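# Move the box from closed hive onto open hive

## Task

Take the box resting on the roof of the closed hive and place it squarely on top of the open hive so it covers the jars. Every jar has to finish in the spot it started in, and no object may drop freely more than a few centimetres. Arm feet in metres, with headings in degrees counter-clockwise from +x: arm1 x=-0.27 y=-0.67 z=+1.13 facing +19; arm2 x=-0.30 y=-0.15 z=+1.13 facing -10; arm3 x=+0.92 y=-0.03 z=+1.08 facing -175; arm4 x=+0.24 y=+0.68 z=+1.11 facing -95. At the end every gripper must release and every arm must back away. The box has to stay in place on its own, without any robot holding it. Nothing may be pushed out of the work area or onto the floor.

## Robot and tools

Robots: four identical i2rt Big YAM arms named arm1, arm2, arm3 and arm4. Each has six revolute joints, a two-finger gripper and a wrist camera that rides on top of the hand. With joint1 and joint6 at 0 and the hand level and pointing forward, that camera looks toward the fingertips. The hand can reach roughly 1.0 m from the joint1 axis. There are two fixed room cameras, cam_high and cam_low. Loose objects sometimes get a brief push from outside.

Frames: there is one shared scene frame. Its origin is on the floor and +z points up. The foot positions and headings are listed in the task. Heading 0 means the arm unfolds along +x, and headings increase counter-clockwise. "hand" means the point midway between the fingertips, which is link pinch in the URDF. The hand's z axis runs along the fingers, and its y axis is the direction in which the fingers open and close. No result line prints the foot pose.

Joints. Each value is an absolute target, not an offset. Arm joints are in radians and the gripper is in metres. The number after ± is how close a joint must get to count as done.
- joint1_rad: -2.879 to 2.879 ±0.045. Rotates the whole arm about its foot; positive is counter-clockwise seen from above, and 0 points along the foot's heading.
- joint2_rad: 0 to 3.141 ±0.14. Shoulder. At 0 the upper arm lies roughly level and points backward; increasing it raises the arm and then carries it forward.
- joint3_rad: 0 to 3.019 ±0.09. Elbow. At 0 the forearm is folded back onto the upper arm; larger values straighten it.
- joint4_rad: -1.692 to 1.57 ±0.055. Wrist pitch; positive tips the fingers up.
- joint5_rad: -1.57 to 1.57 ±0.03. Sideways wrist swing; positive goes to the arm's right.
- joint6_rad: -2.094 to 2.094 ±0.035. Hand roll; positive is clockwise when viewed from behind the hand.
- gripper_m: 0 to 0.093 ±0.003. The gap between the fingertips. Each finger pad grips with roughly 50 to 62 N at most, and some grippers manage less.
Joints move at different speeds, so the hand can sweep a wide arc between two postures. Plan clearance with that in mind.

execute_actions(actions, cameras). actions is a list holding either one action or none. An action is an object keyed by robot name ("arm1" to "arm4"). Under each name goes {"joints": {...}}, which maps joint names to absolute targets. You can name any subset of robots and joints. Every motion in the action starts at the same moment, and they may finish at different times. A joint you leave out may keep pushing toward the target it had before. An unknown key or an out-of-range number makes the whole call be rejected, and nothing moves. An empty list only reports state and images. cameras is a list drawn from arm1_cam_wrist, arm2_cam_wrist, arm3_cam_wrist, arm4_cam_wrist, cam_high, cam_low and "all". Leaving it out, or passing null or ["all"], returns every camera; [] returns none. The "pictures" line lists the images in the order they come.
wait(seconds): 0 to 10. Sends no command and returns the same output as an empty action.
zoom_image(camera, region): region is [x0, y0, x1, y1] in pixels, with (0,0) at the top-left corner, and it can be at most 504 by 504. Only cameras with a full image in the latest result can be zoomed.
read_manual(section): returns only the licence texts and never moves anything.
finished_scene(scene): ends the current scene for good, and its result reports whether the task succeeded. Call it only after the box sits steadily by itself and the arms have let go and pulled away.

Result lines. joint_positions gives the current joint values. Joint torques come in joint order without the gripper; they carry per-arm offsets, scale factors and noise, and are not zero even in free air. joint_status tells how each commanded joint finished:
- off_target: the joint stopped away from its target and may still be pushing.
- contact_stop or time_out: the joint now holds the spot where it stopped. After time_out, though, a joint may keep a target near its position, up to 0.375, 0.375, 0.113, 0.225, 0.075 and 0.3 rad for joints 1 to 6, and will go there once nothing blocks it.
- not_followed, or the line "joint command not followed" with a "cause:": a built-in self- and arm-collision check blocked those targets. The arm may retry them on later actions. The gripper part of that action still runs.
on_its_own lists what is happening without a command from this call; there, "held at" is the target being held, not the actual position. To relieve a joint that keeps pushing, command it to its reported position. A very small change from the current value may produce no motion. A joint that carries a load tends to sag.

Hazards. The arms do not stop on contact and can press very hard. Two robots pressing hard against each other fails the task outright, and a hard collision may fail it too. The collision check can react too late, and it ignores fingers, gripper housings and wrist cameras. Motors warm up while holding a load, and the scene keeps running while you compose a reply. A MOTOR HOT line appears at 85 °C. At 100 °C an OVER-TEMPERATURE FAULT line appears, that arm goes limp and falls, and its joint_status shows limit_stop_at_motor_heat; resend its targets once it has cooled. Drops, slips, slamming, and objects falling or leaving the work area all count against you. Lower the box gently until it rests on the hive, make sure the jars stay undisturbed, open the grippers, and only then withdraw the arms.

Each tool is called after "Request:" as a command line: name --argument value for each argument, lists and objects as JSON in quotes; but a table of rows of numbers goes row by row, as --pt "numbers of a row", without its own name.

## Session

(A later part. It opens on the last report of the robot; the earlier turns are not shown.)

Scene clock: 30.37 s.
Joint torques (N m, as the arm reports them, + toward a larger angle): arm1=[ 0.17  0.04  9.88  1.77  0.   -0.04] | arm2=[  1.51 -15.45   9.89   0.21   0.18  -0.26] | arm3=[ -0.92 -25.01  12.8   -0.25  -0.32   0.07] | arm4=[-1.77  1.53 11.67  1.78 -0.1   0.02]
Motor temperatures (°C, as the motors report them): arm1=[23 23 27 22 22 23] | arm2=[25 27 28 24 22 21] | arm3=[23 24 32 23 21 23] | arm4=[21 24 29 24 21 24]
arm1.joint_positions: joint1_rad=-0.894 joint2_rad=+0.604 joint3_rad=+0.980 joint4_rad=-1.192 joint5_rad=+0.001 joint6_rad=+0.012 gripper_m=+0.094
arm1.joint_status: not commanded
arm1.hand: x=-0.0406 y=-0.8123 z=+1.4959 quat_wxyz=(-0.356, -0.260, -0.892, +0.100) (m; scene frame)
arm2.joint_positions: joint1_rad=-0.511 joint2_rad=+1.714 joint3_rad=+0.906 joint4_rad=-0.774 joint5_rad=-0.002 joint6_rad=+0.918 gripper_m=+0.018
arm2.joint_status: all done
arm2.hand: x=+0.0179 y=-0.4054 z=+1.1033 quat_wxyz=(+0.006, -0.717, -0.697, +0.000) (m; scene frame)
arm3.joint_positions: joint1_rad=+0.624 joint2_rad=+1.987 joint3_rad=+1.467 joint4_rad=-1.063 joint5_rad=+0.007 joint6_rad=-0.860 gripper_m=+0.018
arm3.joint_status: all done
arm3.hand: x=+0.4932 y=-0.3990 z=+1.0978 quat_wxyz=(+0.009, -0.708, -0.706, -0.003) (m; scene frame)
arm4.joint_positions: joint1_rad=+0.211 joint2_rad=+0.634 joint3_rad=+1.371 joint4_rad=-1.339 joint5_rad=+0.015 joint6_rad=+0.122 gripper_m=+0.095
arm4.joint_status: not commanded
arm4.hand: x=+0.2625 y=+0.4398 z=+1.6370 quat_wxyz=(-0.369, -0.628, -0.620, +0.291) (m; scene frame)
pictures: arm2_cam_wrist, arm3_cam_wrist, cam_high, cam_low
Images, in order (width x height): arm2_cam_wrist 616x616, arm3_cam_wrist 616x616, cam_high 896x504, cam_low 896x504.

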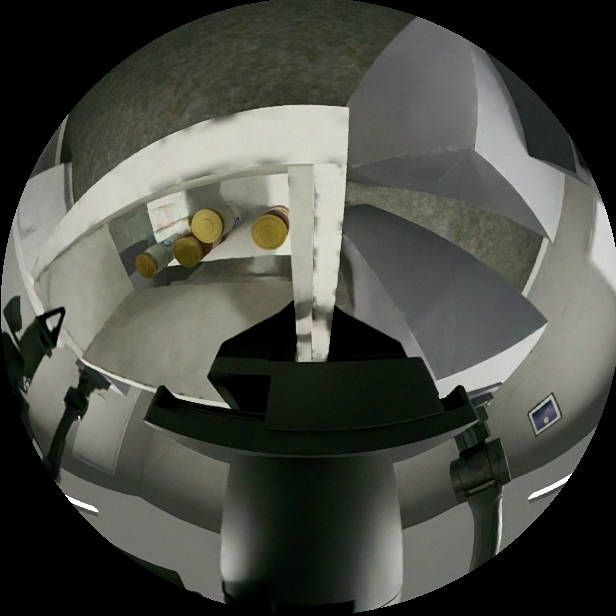

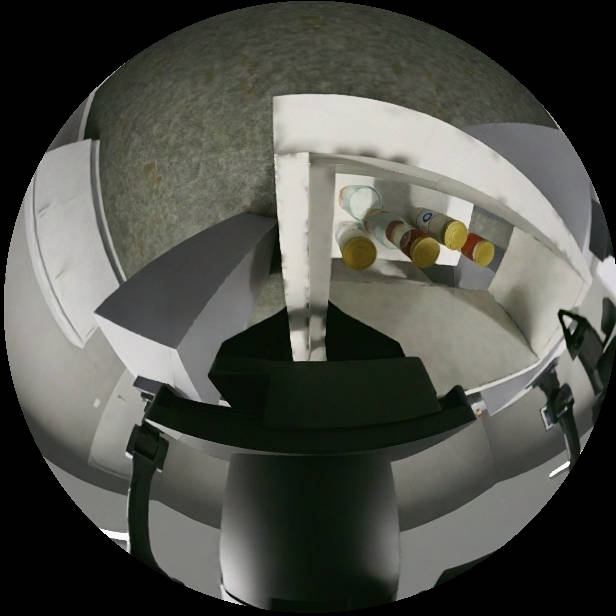

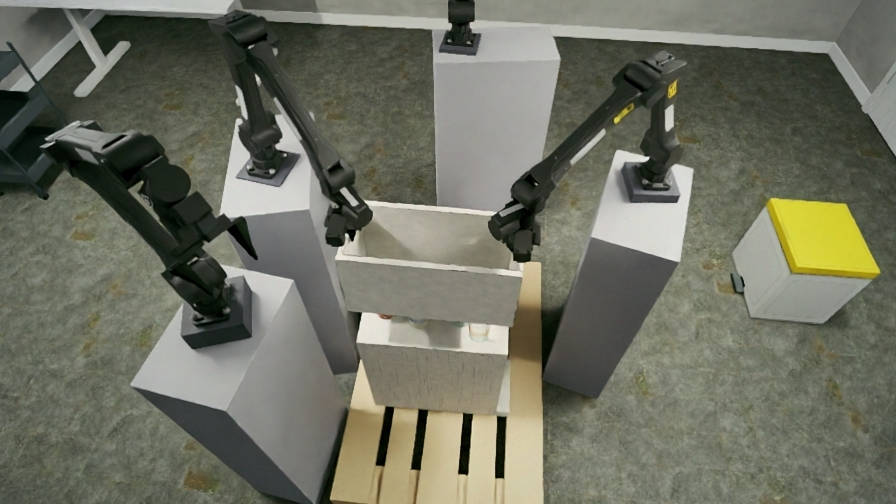

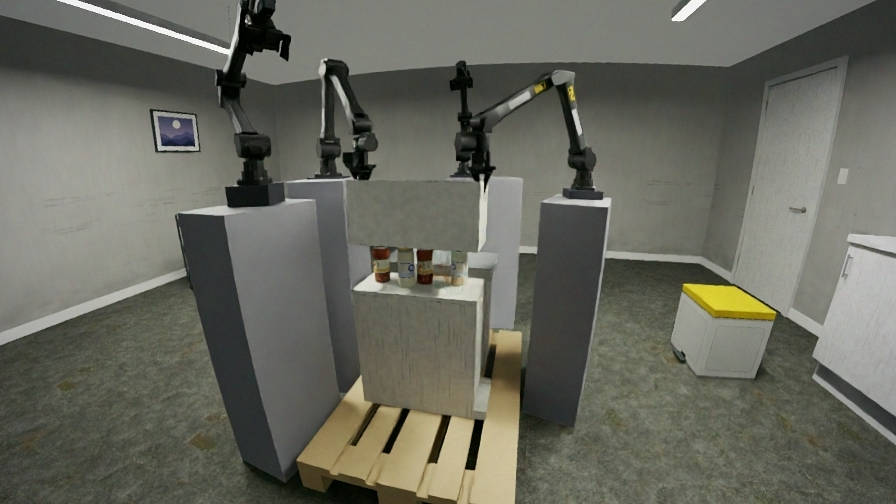

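Request:
zoom_image --camera "arm3_cam_wrist" --region '[310, 150, 520, 310]'

Request:
zoom_image --camera "cam_low" --region '[330, 160, 520, 350]'

Region (310, 150, 520, 310) of arm3_cam_wrist's 616x616 image, scaled by 2.400, with more detail than that image has; it fills the top 384 rows of this view, and the rest is white.

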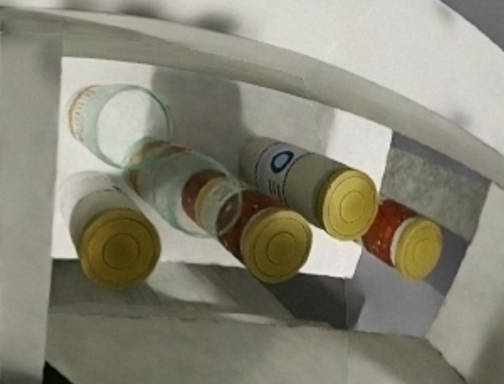

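Region (330, 160, 520, 350) of cam_low's 896x504 image, scaled by 2.653, with more detail than that image has.

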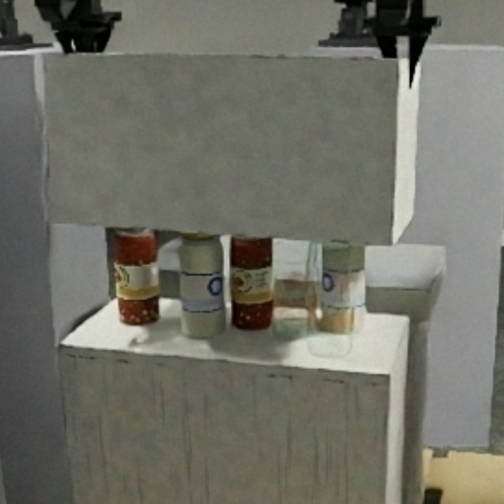

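Request:
execute_actions --actions '[{"arm2":{"joints":{"joint2_rad":1.745,"joint3_rad":0.915,"joint4_rad":-0.637}},"arm3":{"joints":{"joint2_rad":1.935,"joint3_rad":1.487,"joint4_rad":-0.962}}}]' --cameras '[]'

Request:
execute_actions --actions '[{"arm2":{"joints":{"joint2_rad":1.87,"joint3_rad":0.905,"joint4_rad":-0.503}},"arm3":{"joints":{"joint2_rad":2.013,"joint3_rad":1.462,"joint4_rad":-0.86}}}]' --cameras '["cam_low","cam_high","arm2_cam_wrist","arm3_cam_wrist"]'

Scene clock: 31.93 s.
Joint torques (N m, as the arm reports them, + toward a larger angle): arm1=[ 0.02  0.02  9.88  1.71  0.   -0.04] | arm2=[  1.67 -16.32   8.41   0.65   0.1   -0.26] | arm3=[ -0.98 -24.86  12.27   0.15  -0.11   0.06] | arm4=[-1.91  1.33 11.69  1.61 -0.07  0.01]
Motor temperatures (°C, as the motors report them): arm1=[23 23 27 22 22 23] | arm2=[25 27 28 24 22 21] | arm3=[23 24 32 23 21 23] | arm4=[21 24 29 24 21 24]
arm1.joint_positions: joint1_rad=-0.894 joint2_rad=+0.604 joint3_rad=+0.980 joint4_rad=-1.192 joint5_rad=+0.001 joint6_rad=+0.012 gripper_m=+0.094
arm1.joint_status: not commanded
arm1.hand: x=-0.0406 y=-0.8123 z=+1.4959 quat_wxyz=(-0.356, -0.260, -0.892, +0.100) (m; scene frame)
arm2.joint_positions: joint1_rad=-0.511 joint2_rad=+1.806 joint3_rad=+0.881 joint4_rad=-0.643 joint5_rad=+0.001 joint6_rad=+0.918 gripper_m=+0.018
arm2.joint_status: all done
arm2.hand: x=+0.0196 y=-0.4073 z=+1.0618 quat_wxyz=(-0.002, -0.717, -0.697, +0.001) (m; scene frame)
arm3.joint_positions: joint1_rad=+0.625 joint2_rad=+2.036 joint3_rad=+1.429 joint4_rad=-0.967 joint5_rad=+0.001 joint6_rad=-0.860 gripper_m=+0.018
arm3.joint_status: all done
arm3.hand: x=+0.4934 y=-0.4001 z=+1.0590 quat_wxyz=(+0.007, -0.708, -0.706, +0.002) (m; scene frame)
arm4.joint_positions: joint1_rad=+0.211 joint2_rad=+0.634 joint3_rad=+1.371 joint4_rad=-1.339 joint5_rad=+0.015 joint6_rad=+0.122 gripper_m=+0.095
arm4.joint_status: not commanded
arm4.hand: x=+0.2625 y=+0.4398 z=+1.6370 quat_wxyz=(-0.369, -0.628, -0.620, +0.291) (m; scene frame)
pictures: none
No camera images: the call's "cameras" was empty. Leave "cameras" out to get every camera's image.

Scene clock: 32.93 s.
Joint torques (N m, as the arm reports them, + toward a larger angle): arm1=[ 0.17 -0.05  9.87  1.72  0.   -0.04] | arm2=[  1.57 -17.06   7.37   0.44   0.07  -0.25] | arm3=[ -1.02 -25.8   11.3    0.    -0.17   0.07] | arm4=[-2.28  0.99 11.75  1.82 -0.08 -0.01]
Motor temperatures (°C, as the motors report them): arm1=[23 23 27 22 22 23] | arm2=[25 27 28 24 22 21] | arm3=[23 24 32 23 21 23] | arm4=[21 24 29 24 21 24]
arm1.joint_positions: joint1_rad=-0.894 joint2_rad=+0.604 joint3_rad=+0.980 joint4_rad=-1.192 joint5_rad=+0.001 joint6_rad=+0.012 gripper_m=+0.094
arm1.joint_status: not commanded
arm1.hand: x=-0.0406 y=-0.8123 z=+1.4959 quat_wxyz=(-0.356, -0.260, -0.892, +0.100) (m; scene frame)
arm2.joint_positions: joint1_rad=-0.510 joint2_rad=+1.936 joint3_rad=+0.872 joint4_rad=-0.506 joint5_rad=+0.001 joint6_rad=+0.918 gripper_m=+0.018
arm2.joint_status: all done
arm2.hand: x=+0.0194 y=-0.4071 z=+1.0101 quat_wxyz=(-0.001, -0.717, -0.697, +0.001) (m; scene frame)
arm3.joint_positions: joint1_rad=+0.625 joint2_rad=+2.122 joint3_rad=+1.409 joint4_rad=-0.862 joint5_rad=+0.003 joint6_rad=-0.859 gripper_m=+0.018
arm3.joint_status: all done
arm3.hand: x=+0.4924 y=-0.4000 z=+1.0060 quat_wxyz=(+0.008, -0.708, -0.706, +0.001) (m; scene frame)
arm4.joint_positions: joint1_rad=+0.211 joint2_rad=+0.634 joint3_rad=+1.371 joint4_rad=-1.339 joint5_rad=+0.015 joint6_rad=+0.122 gripper_m=+0.095
arm4.joint_status: not commanded
arm4.hand: x=+0.2625 y=+0.4398 z=+1.6370 quat_wxyz=(-0.369, -0.628, -0.620, +0.291) (m; scene frame)
pictures: arm2_cam_wrist, arm3_cam_wrist, cam_high, cam_low
Images, in order (width x height): arm2_cam_wrist 616x616, arm3_cam_wrist 616x616, cam_high 896x504, cam_low 896x504.

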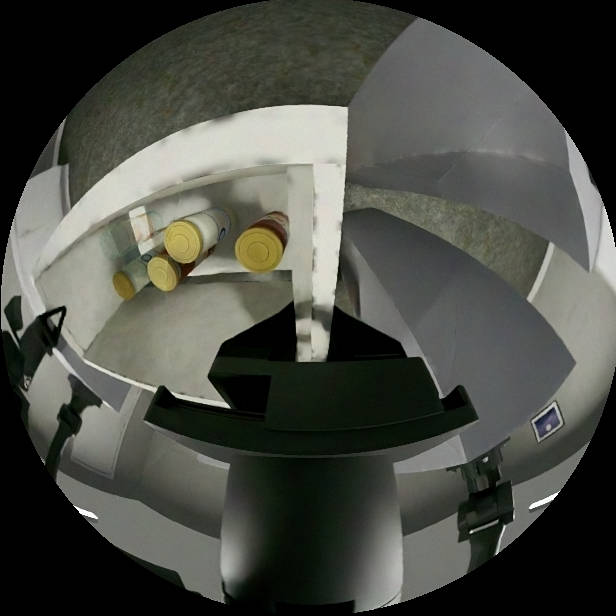

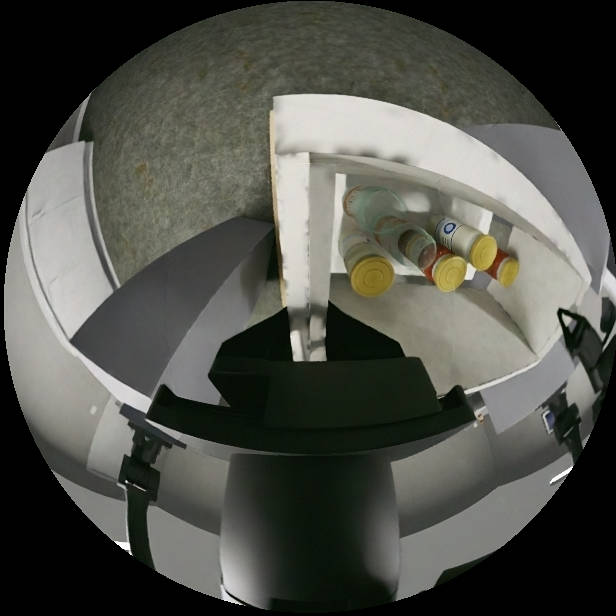

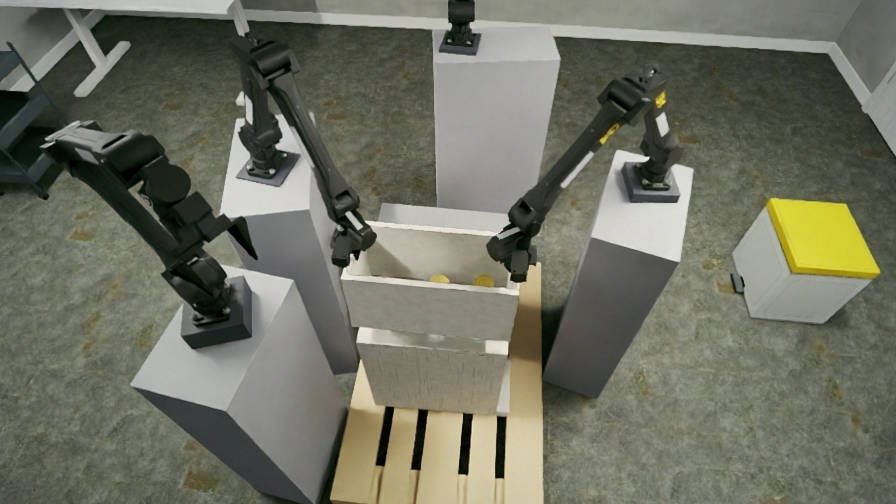

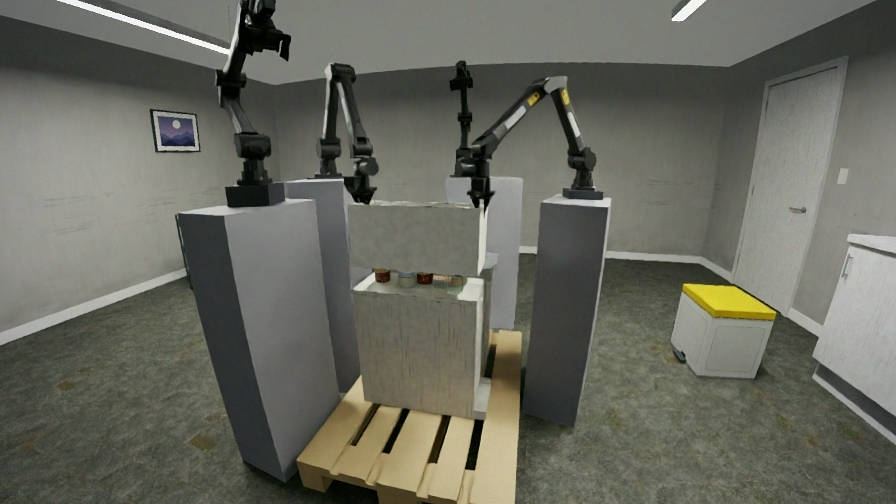

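Request:
execute_actions --actions '[{"arm2":{"joints":{"joint2_rad":2.03,"joint3_rad":0.925,"joint4_rad":-0.357}},"arm3":{"joints":{"joint2_rad":2.114,"joint3_rad":1.456,"joint4_rad":-0.749}}}]' --cameras '["cam_low","cam_high","arm2_cam_wrist","arm3_cam_wrist"]'

Request:
zoom_image --camera "cam_low" --region '[335, 200, 515, 350]'

Request:
zoom_image --camera "cam_high" --region '[330, 220, 540, 420]'

Scene clock: 34.47 s.
Joint torques (N m, as the arm reports them, + toward a larger angle): arm1=[ 0.14  0.04  9.88  1.75  0.   -0.04] | arm2=[  1.07 -17.8    6.43   0.48   0.01  -0.29] | arm3=[ -0.68 -26.18  10.64  -0.01  -0.16   0.07] | arm4=[-2.03  1.14 11.8   1.76 -0.06  0.02]
Motor temperatures (°C, as the motors report them): arm1=[23 23 27 22 22 23] | arm2=[25 28 28 24 22 21] | arm3=[23 25 32 23 21 23] | arm4=[21 24 29 24 21 24]
arm1.joint_positions: joint1_rad=-0.894 joint2_rad=+0.604 joint3_rad=+0.980 joint4_rad=-1.192 joint5_rad=+0.001 joint6_rad=+0.012 gripper_m=+0.094
arm1.joint_status: not commanded
arm1.hand: x=-0.0406 y=-0.8123 z=+1.4959 quat_wxyz=(-0.356, -0.260, -0.892, +0.100) (m; scene frame)
arm2.joint_positions: joint1_rad=-0.507 joint2_rad=+2.095 joint3_rad=+0.885 joint4_rad=-0.360 joint5_rad=+0.002 joint6_rad=+0.919 gripper_m=+0.018
arm2.joint_status: all done
arm2.hand: x=+0.0197 y=-0.4057 z=+0.9512 quat_wxyz=(-0.001, -0.716, -0.698, +0.001) (m; scene frame)
arm3.joint_positions: joint1_rad=+0.624 joint2_rad=+2.226 joint3_rad=+1.402 joint4_rad=-0.750 joint5_rad=+0.003 joint6_rad=-0.860 gripper_m=+0.018
arm3.joint_status: all done
arm3.hand: x=+0.4918 y=-0.3989 z=+0.9474 quat_wxyz=(+0.007, -0.708, -0.706, +0.002) (m; scene frame)
arm4.joint_positions: joint1_rad=+0.211 joint2_rad=+0.634 joint3_rad=+1.371 joint4_rad=-1.339 joint5_rad=+0.015 joint6_rad=+0.122 gripper_m=+0.095
arm4.joint_status: not commanded
arm4.hand: x=+0.2625 y=+0.4398 z=+1.6370 quat_wxyz=(-0.369, -0.628, -0.620, +0.291) (m; scene frame)
pictures: arm2_cam_wrist, arm3_cam_wrist, cam_high, cam_low
Images, in order (width x height): arm2_cam_wrist 616x616, arm3_cam_wrist 616x616, cam_high 896x504, cam_low 896x504.

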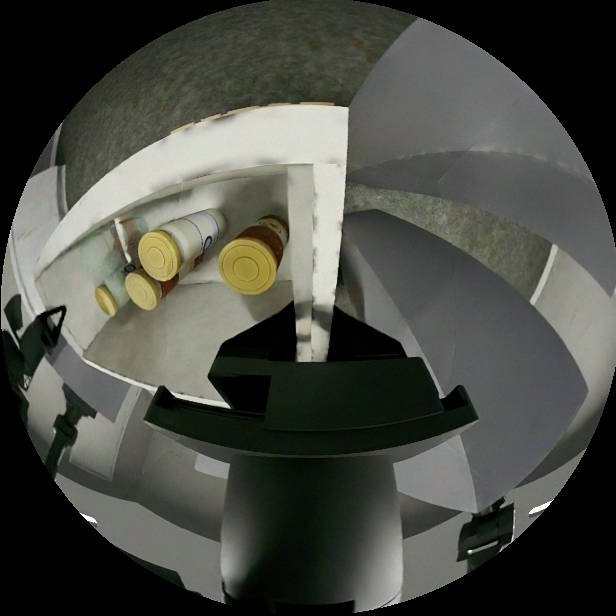

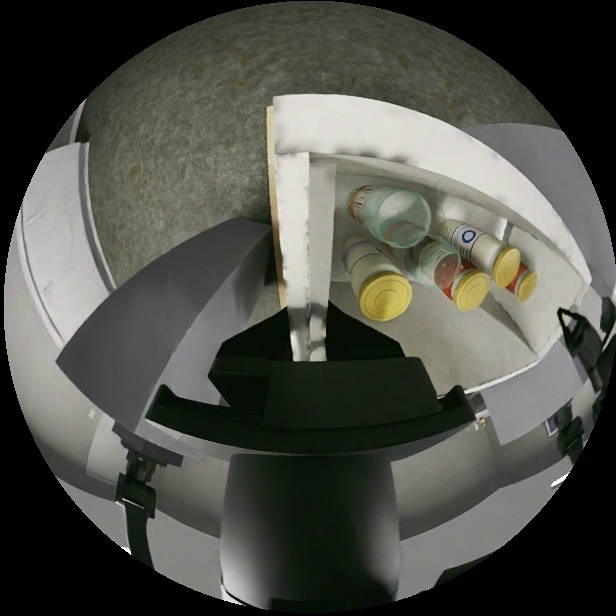

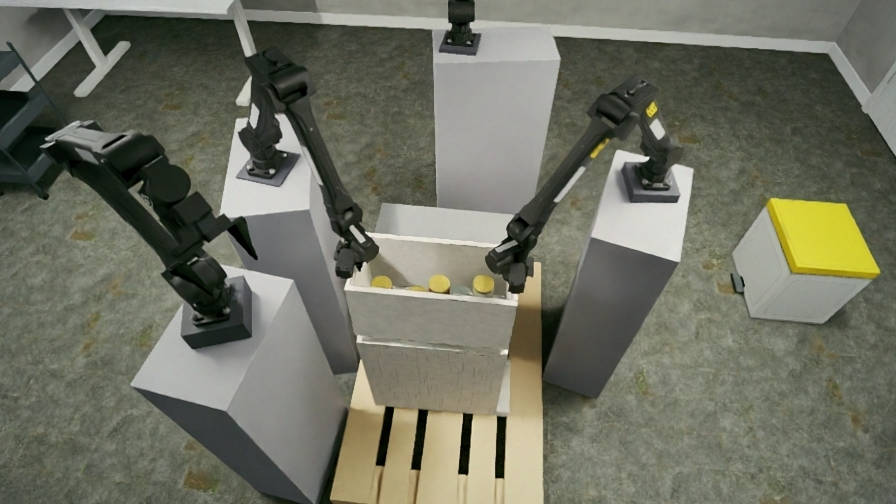

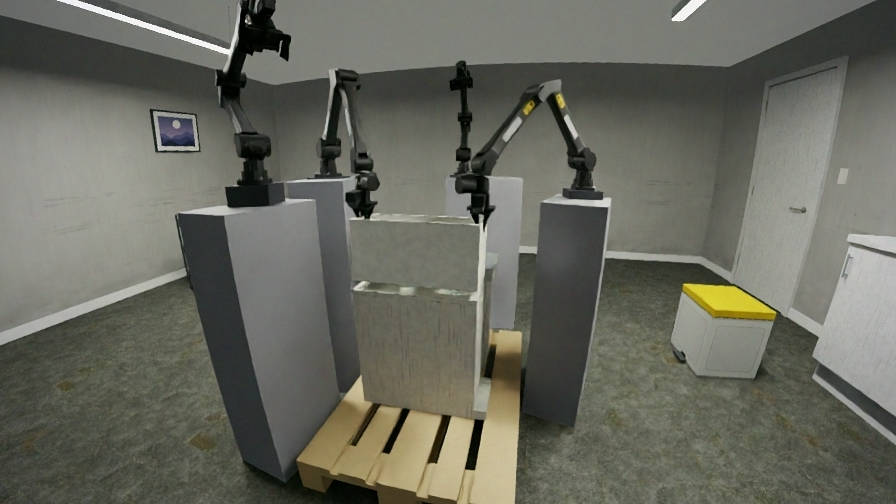

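Region (335, 200, 515, 350) of cam_low's 896x504 image, scaled by 2.800, with more detail than that image has.

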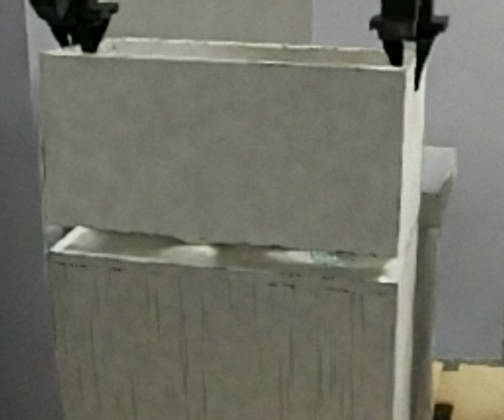

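Region (330, 220, 540, 420) of cam_high's 896x504 image, scaled by 2.400, with more detail than that image has; it fills the top 480 rows of this view, and the rest is white.

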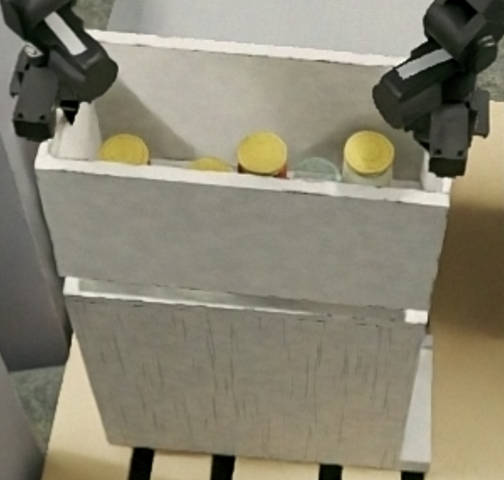

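Request:
zoom_image --camera "cam_high" --region '[340, 280, 400, 360]'

Request:
zoom_image --camera "cam_high" --region '[470, 290, 530, 370]'

Request:
zoom_image --camera "cam_low" --region '[340, 210, 410, 310]'

Request:
zoom_image --camera "cam_low" --region '[435, 210, 505, 310]'

Region (340, 280, 400, 360) of cam_high's 896x504 image, scaled by 6.300, with more detail than that image has; it fills the left 378 columns of this view, and the rest is white.

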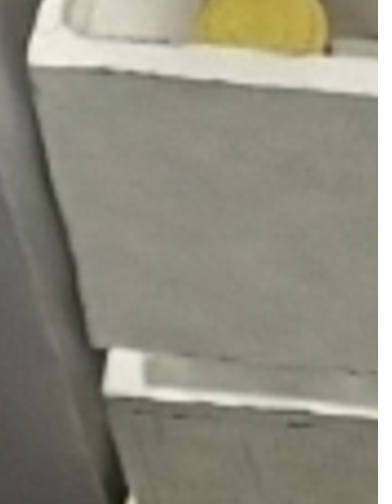

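Region (470, 290, 530, 370) of cam_high's 896x504 image, scaled by 6.300, with more detail than that image has; it fills the left 378 columns of this view, and the rest is white.

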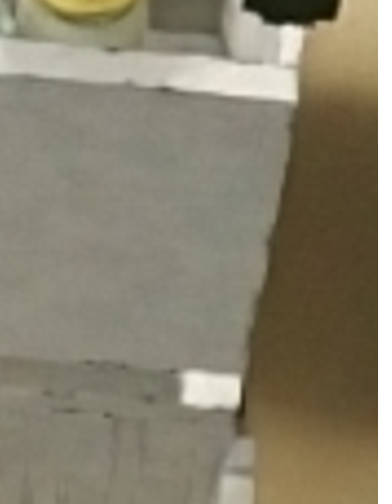

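Region (340, 210, 410, 310) of cam_low's 896x504 image, scaled by 5.040, with more detail than that image has; it fills the left 353 columns of this view, and the rest is white.

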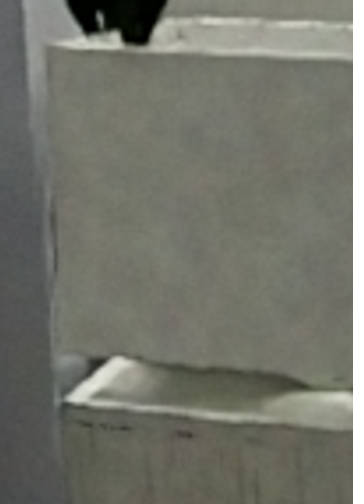

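Region (435, 210, 505, 310) of cam_low's 896x504 image, scaled by 5.040, with more detail than that image has; it fills the left 353 columns of this view, and the rest is white.

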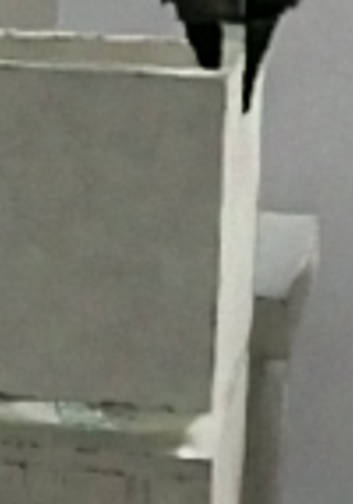

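Request:
execute_actions --actions '[{"arm2":{"joints":{"joint1_rad":-0.524,"joint2_rad":2.093,"joint3_rad":0.956,"joint4_rad":-0.323,"joint6_rad":0.88}},"arm3":{"joints":{"joint1_rad":0.63,"joint2_rad":2.151,"joint3_rad":1.468,"joint4_rad":-0.716,"joint6_rad":-0.875}}}]' --cameras '["cam_low","cam_high"]'

Request:
zoom_image --camera "cam_low" --region '[340, 240, 510, 330]'

Request:
zoom_image --camera "cam_high" --region '[340, 280, 530, 380]'

Scene clock: 36.27 s.
Joint torques (N m, as the arm reports them, + toward a larger angle): arm1=[ 0.2   0.02  9.88  1.73  0.   -0.04] | arm2=[  1.23 -16.71   6.65   0.71   0.07  -0.25] | arm3=[ -0.85 -24.87  11.46   0.46   0.12  -0.06] | arm4=[-1.66  1.2  11.85  1.77 -0.12  0.  ]
Motor temperatures (°C, as the motors report them): arm1=[23 23 28 22 22 23] | arm2=[25 28 28 24 22 21] | arm3=[23 25 31 23 21 23] | arm4=[21 24 29 24 21 24]
arm1.joint_positions: joint1_rad=-0.894 joint2_rad=+0.604 joint3_rad=+0.980 joint4_rad=-1.192 joint5_rad=+0.001 joint6_rad=+0.012 gripper_m=+0.094
arm1.joint_status: not commanded
arm1.hand: x=-0.0406 y=-0.8123 z=+1.4959 quat_wxyz=(-0.356, -0.260, -0.892, +0.100) (m; scene frame)
arm2.joint_positions: joint1_rad=-0.526 joint2_rad=+2.140 joint3_rad=+0.915 joint4_rad=-0.329 joint5_rad=+0.002 joint6_rad=+0.891 gripper_m=+0.018
arm2.joint_status: all done
arm2.hand: x=+0.0233 y=-0.4186 z=+0.9374 quat_wxyz=(-0.008, -0.713, -0.701, +0.000) (m; scene frame)
arm3.joint_positions: joint1_rad=+0.633 joint2_rad=+2.242 joint3_rad=+1.402 joint4_rad=-0.728 joint5_rad=-0.005 joint6_rad=-0.868 gripper_m=+0.018
arm3.joint_status: all done
arm3.hand: x=+0.4951 y=-0.4045 z=+0.9384 quat_wxyz=(+0.004, -0.702, -0.712, +0.005) (m; scene frame)
arm4.joint_positions: joint1_rad=+0.211 joint2_rad=+0.634 joint3_rad=+1.371 joint4_rad=-1.339 joint5_rad=+0.015 joint6_rad=+0.122 gripper_m=+0.095
arm4.joint_status: not commanded
arm4.hand: x=+0.2625 y=+0.4398 z=+1.6370 quat_wxyz=(-0.369, -0.628, -0.620, +0.291) (m; scene frame)
pictures: cam_high, cam_low
Images, in order (width x height): cam_high 896x504, cam_low 896x504.

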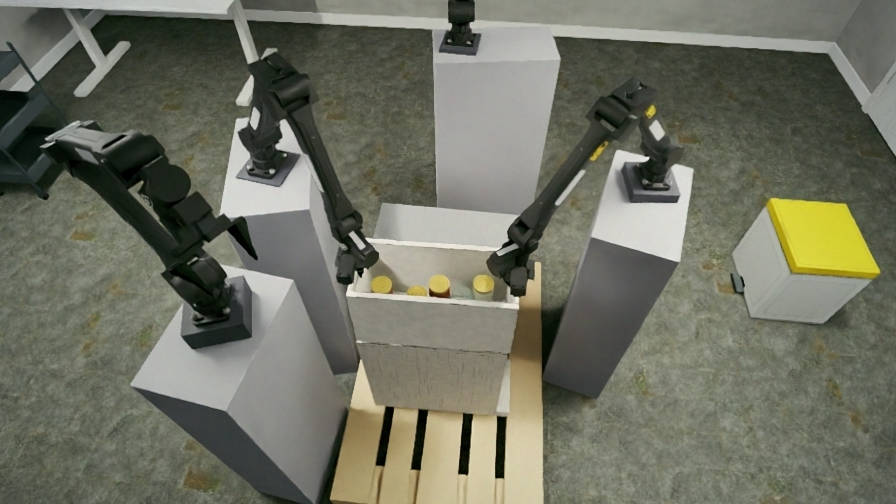

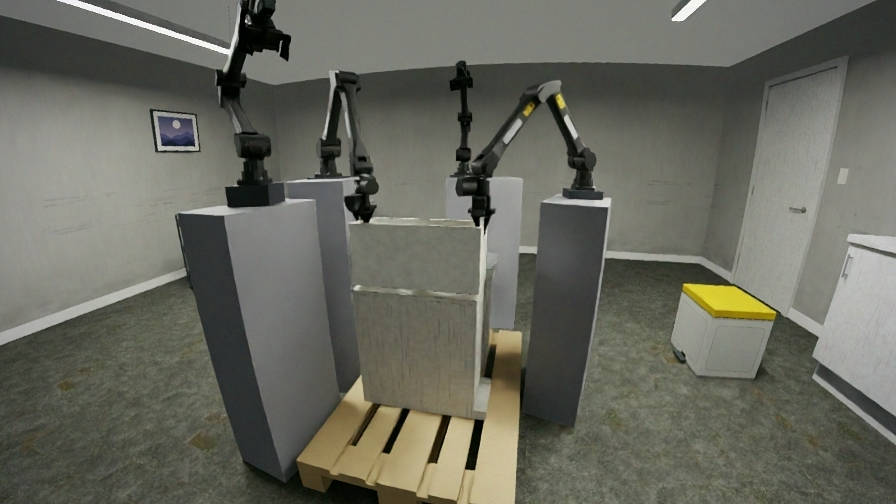

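Region (340, 240, 510, 330) of cam_low's 896x504 image, scaled by 2.965, with more detail than that image has; it fills the top 267 rows of this view, and the rest is white.

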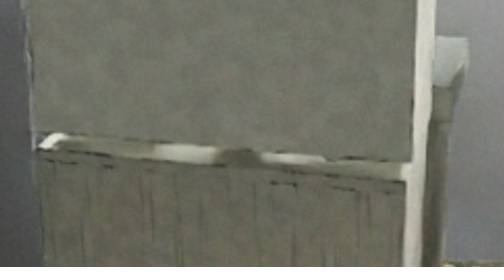

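Region (340, 280, 530, 380) of cam_high's 896x504 image, scaled by 2.653, with more detail than that image has; it fills the top 265 rows of this view, and the rest is white.

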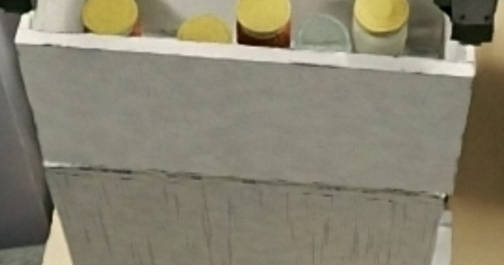

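Request:
execute_actions --actions '[{"arm2":{"joints":{"joint1_rad":-0.513,"joint2_rad":2.125,"joint3_rad":0.956,"joint4_rad":-0.305}},"arm3":{"joints":{"joint1_rad":0.62,"joint2_rad":2.186,"joint3_rad":1.49,"joint4_rad":-0.70}}}]' --cameras '["cam_low","cam_high"]'

Request:
zoom_image --camera "cam_low" --region '[340, 240, 510, 330]'

Request:
zoom_image --camera "cam_high" --region '[340, 280, 530, 380]'

Scene clock: 37.37 s.
Joint torques (N m, as the arm reports them, + toward a larger angle): arm1=[ 0.12  0.14  9.86  1.73  0.   -0.04] | arm2=[  1.68 -16.78   5.99   0.63   0.12  -0.23] | arm3=[ -1.51 -24.07  13.04   0.31  -0.03  -0.04] | arm4=[-1.29  1.4  11.69  1.69 -0.08  0.  ]
Motor temperatures (°C, as the motors report them): arm1=[23 23 28 22 22 23] | arm2=[25 28 28 24 22 21] | arm3=[23 25 32 23 21 23] | arm4=[21 24 29 24 21 24]
arm1.joint_positions: joint1_rad=-0.894 joint2_rad=+0.604 joint3_rad=+0.980 joint4_rad=-1.192 joint5_rad=+0.001 joint6_rad=+0.012 gripper_m=+0.094
arm1.joint_status: not commanded
arm1.hand: x=-0.0406 y=-0.8123 z=+1.4959 quat_wxyz=(-0.356, -0.260, -0.892, +0.100) (m; scene frame)
arm2.joint_positions: joint1_rad=-0.523 joint2_rad=+2.168 joint3_rad=+0.919 joint4_rad=-0.311 joint5_rad=+0.000 joint6_rad=+0.891 gripper_m=+0.018
arm2.joint_status: all done
arm2.hand: x=+0.0225 y=-0.4160 z=+0.9270 quat_wxyz=(-0.005, -0.712, -0.702, +0.000) (m; scene frame)
arm3.joint_positions: joint1_rad=+0.631 joint2_rad=+2.264 joint3_rad=+1.404 joint4_rad=-0.708 joint5_rad=-0.001 joint6_rad=-0.868 gripper_m=+0.018
arm3.joint_status: all done
arm3.hand: x=+0.4941 y=-0.4025 z=+0.9269 quat_wxyz=(+0.006, -0.702, -0.712, +0.005) (m; scene frame)
arm4.joint_positions: joint1_rad=+0.211 joint2_rad=+0.634 joint3_rad=+1.371 joint4_rad=-1.339 joint5_rad=+0.015 joint6_rad=+0.122 gripper_m=+0.095
arm4.joint_status: not commanded
arm4.hand: x=+0.2625 y=+0.4398 z=+1.6370 quat_wxyz=(-0.369, -0.628, -0.620, +0.291) (m; scene frame)
pictures: cam_high, cam_low
Images, in order (width x height): cam_high 896x504, cam_low 896x504.

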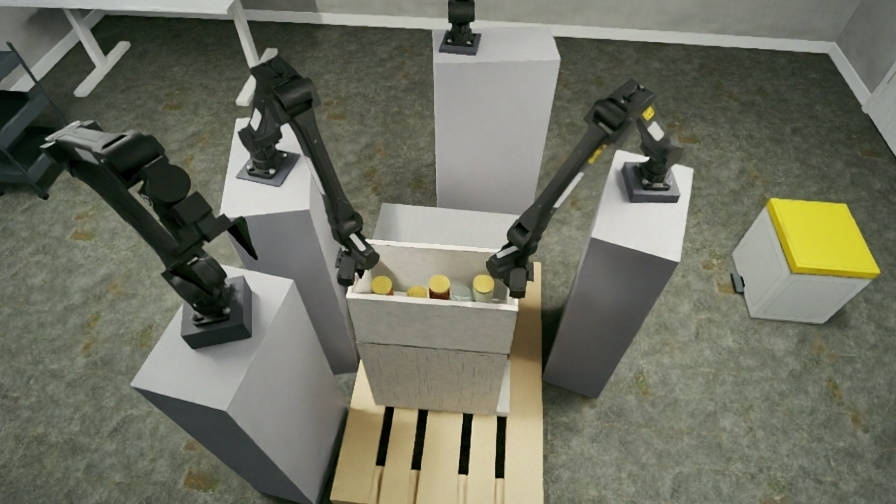

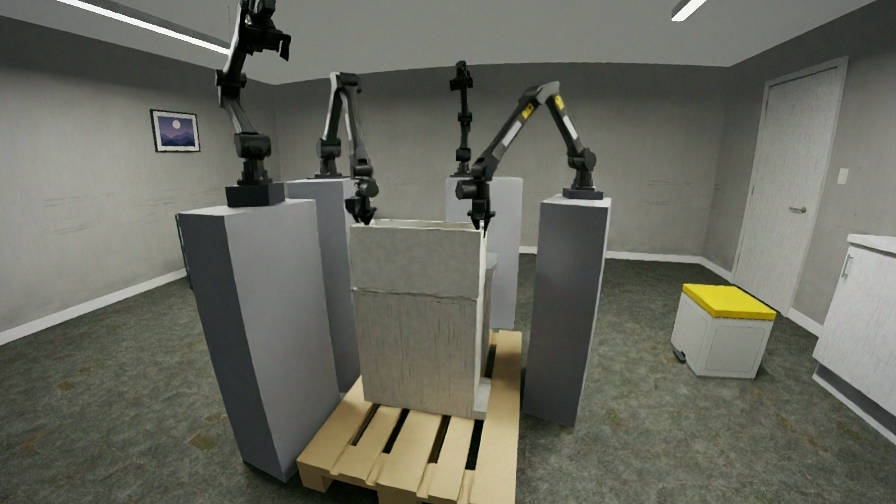

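Region (340, 240, 510, 330) of cam_low's 896x504 image, scaled by 2.965, with more detail than that image has; it fills the top 267 rows of this view, and the rest is white.

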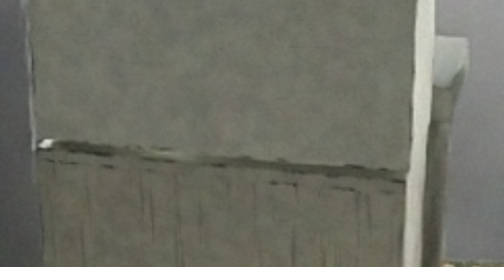

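Region (340, 280, 530, 380) of cam_high's 896x504 image, scaled by 2.653, with more detail than that image has; it fills the top 265 rows of this view, and the rest is white.

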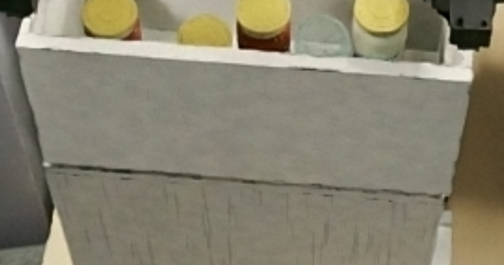

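Request:
execute_actions --actions '[{"arm2":{"joints":{"joint1_rad":-0.505,"joint3_rad":0.935}},"arm3":{"joints":{"joint1_rad":0.612,"joint3_rad":1.475}}}]' --cameras '[]'

Scene clock: 38.07 s.
Joint torques (N m, as the arm reports them, + toward a larger angle): arm1=[ 0.09 -0.09  9.89  1.73  0.   -0.04] | arm2=[  2.45 -16.86   4.31   0.64   0.12  -0.24] | arm3=[ -2.15 -24.14  11.82   0.3   -0.04  -0.04] | arm4=[-2.05  1.24 11.65  1.7  -0.07 -0.04]
Motor temperatures (°C, as the motors report them): arm1=[23 23 28 22 22 23] | arm2=[25 28 27 24 22 21] | arm3=[23 25 32 23 21 23] | arm4=[21 24 29 24 21 24]
arm1.joint_positions: joint1_rad=-0.894 joint2_rad=+0.604 joint3_rad=+0.980 joint4_rad=-1.192 joint5_rad=+0.001 joint6_rad=+0.012 gripper_m=+0.094
arm1.joint_status: not commanded
arm1.hand: x=-0.0406 y=-0.8123 z=+1.4959 quat_wxyz=(-0.356, -0.260, -0.892, +0.100) (m; scene frame)
arm2.joint_positions: joint1_rad=-0.523 joint2_rad=+2.168 joint3_rad=+0.919 joint4_rad=-0.311 joint5_rad=+0.000 joint6_rad=+0.891 gripper_m=+0.018
arm2.joint_status: all done
arm2.hand: x=+0.0225 y=-0.4160 z=+0.9270 quat_wxyz=(-0.005, -0.712, -0.702, +0.000) (m; scene frame)
arm3.joint_positions: joint1_rad=+0.630 joint2_rad=+2.264 joint3_rad=+1.404 joint4_rad=-0.708 joint5_rad=-0.001 joint6_rad=-0.868 gripper_m=+0.018
arm3.joint_status: all done
arm3.hand: x=+0.4940 y=-0.4023 z=+0.9269 quat_wxyz=(+0.006, -0.703, -0.712, +0.005) (m; scene frame)
arm4.joint_positions: joint1_rad=+0.211 joint2_rad=+0.634 joint3_rad=+1.371 joint4_rad=-1.339 joint5_rad=+0.015 joint6_rad=+0.122 gripper_m=+0.095
arm4.joint_status: not commanded
arm4.hand: x=+0.2625 y=+0.4398 z=+1.6370 quat_wxyz=(-0.369, -0.628, -0.620, +0.291) (m; scene frame)
pictures: none
No camera images: the call's "cameras" was empty. Leave "cameras" out to get every camera's image.

Request:
execute_actions --actions '[{"arm2":{"joints":{"joint1_rad":-0.51,"joint2_rad":2.16,"joint3_rad":0.94,"joint4_rad":-0.285}},"arm3":{"joints":{"joint1_rad":0.616,"joint2_rad":2.215,"joint3_rad":1.485,"joint4_rad":-0.675}}}]' --cameras '["cam_low","cam_high"]'

Request:
zoom_image --camera "cam_low" --region '[340, 240, 510, 330]'

Request:
zoom_image --camera "cam_high" --region '[340, 280, 530, 380]'

Scene clock: 38.87 s.
Joint torques (N m, as the arm reports them, + toward a larger angle): arm1=[ 0.1  -0.07  9.85  1.75  0.   -0.03] | arm2=[  2.06 -14.6    4.71   1.36  -0.07  -0.24] | arm3=[ -1.9  -22.35  12.64   1.21   0.06  -0.04] | arm4=[-1.65  0.9  11.78  1.77 -0.08  0.  ]
Motor temperatures (°C, as the motors report them): arm1=[23 23 28 22 22 23] | arm2=[25 28 27 24 22 21] | arm3=[23 25 32 23 21 23] | arm4=[21 24 29 24 21 24]
arm1.joint_positions: joint1_rad=-0.894 joint2_rad=+0.604 joint3_rad=+0.980 joint4_rad=-1.192 joint5_rad=+0.001 joint6_rad=+0.012 gripper_m=+0.094
arm1.joint_status: not commanded
arm1.hand: x=-0.0406 y=-0.8123 z=+1.4959 quat_wxyz=(-0.356, -0.260, -0.892, +0.100) (m; scene frame)
arm2.joint_positions: joint1_rad=-0.523 joint2_rad=+2.172 joint3_rad=+0.919 joint4_rad=-0.305 joint5_rad=+0.005 joint6_rad=+0.891 gripper_m=+0.018
arm2.joint_status: all done
arm2.hand: x=+0.0222 y=-0.4169 z=+0.9257 quat_wxyz=(-0.007, -0.712, -0.702, +0.002) (m; scene frame)
arm3.joint_positions: joint1_rad=+0.631 joint2_rad=+2.266 joint3_rad=+1.404 joint4_rad=-0.703 joint5_rad=-0.004 joint6_rad=-0.868 gripper_m=+0.018
arm3.joint_status: all done
arm3.hand: x=+0.4941 y=-0.4034 z=+0.9257 quat_wxyz=(+0.005, -0.702, -0.712, +0.006) (m; scene frame)
arm4.joint_positions: joint1_rad=+0.211 joint2_rad=+0.634 joint3_rad=+1.371 joint4_rad=-1.339 joint5_rad=+0.015 joint6_rad=+0.122 gripper_m=+0.095
arm4.joint_status: not commanded
arm4.hand: x=+0.2625 y=+0.4398 z=+1.6370 quat_wxyz=(-0.369, -0.628, -0.620, +0.291) (m; scene frame)
pictures: cam_high, cam_low
Images, in order (width x height): cam_high 896x504, cam_low 896x504.

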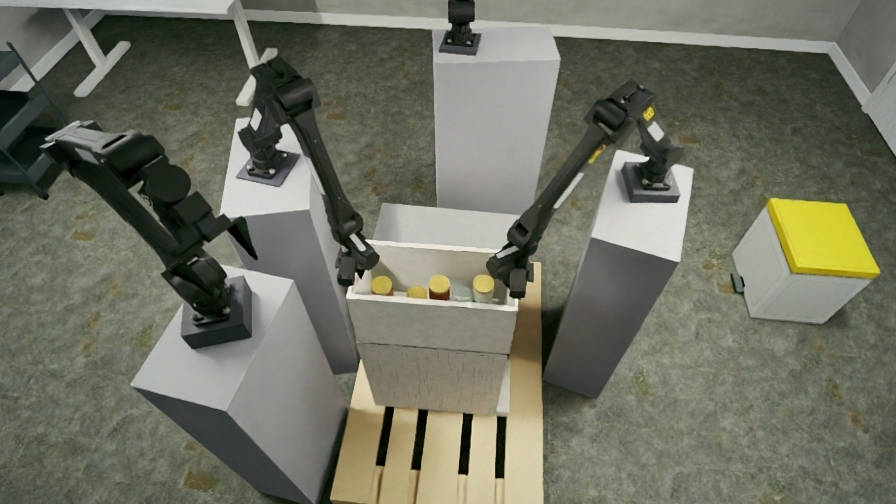

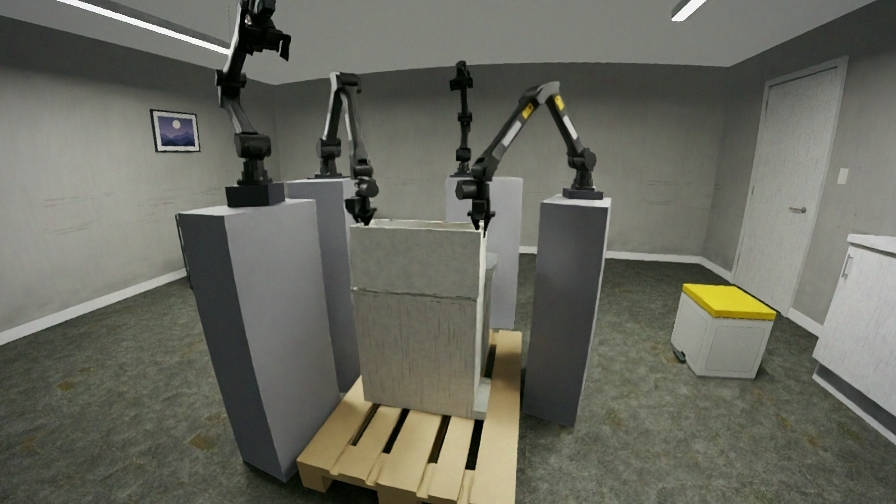

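Region (340, 240, 510, 330) of cam_low's 896x504 image, scaled by 2.965, with more detail than that image has; it fills the top 267 rows of this view, and the rest is white.

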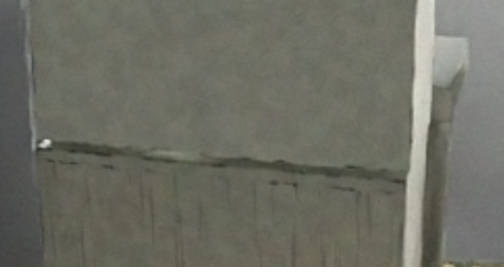

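Region (340, 280, 530, 380) of cam_high's 896x504 image, scaled by 2.653, with more detail than that image has; it fills the top 265 rows of this view, and the rest is white.

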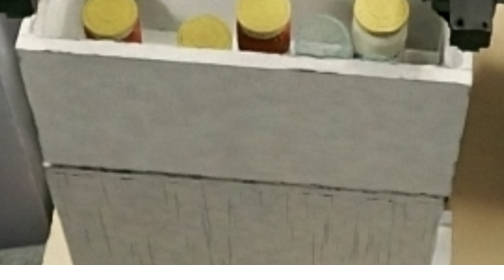

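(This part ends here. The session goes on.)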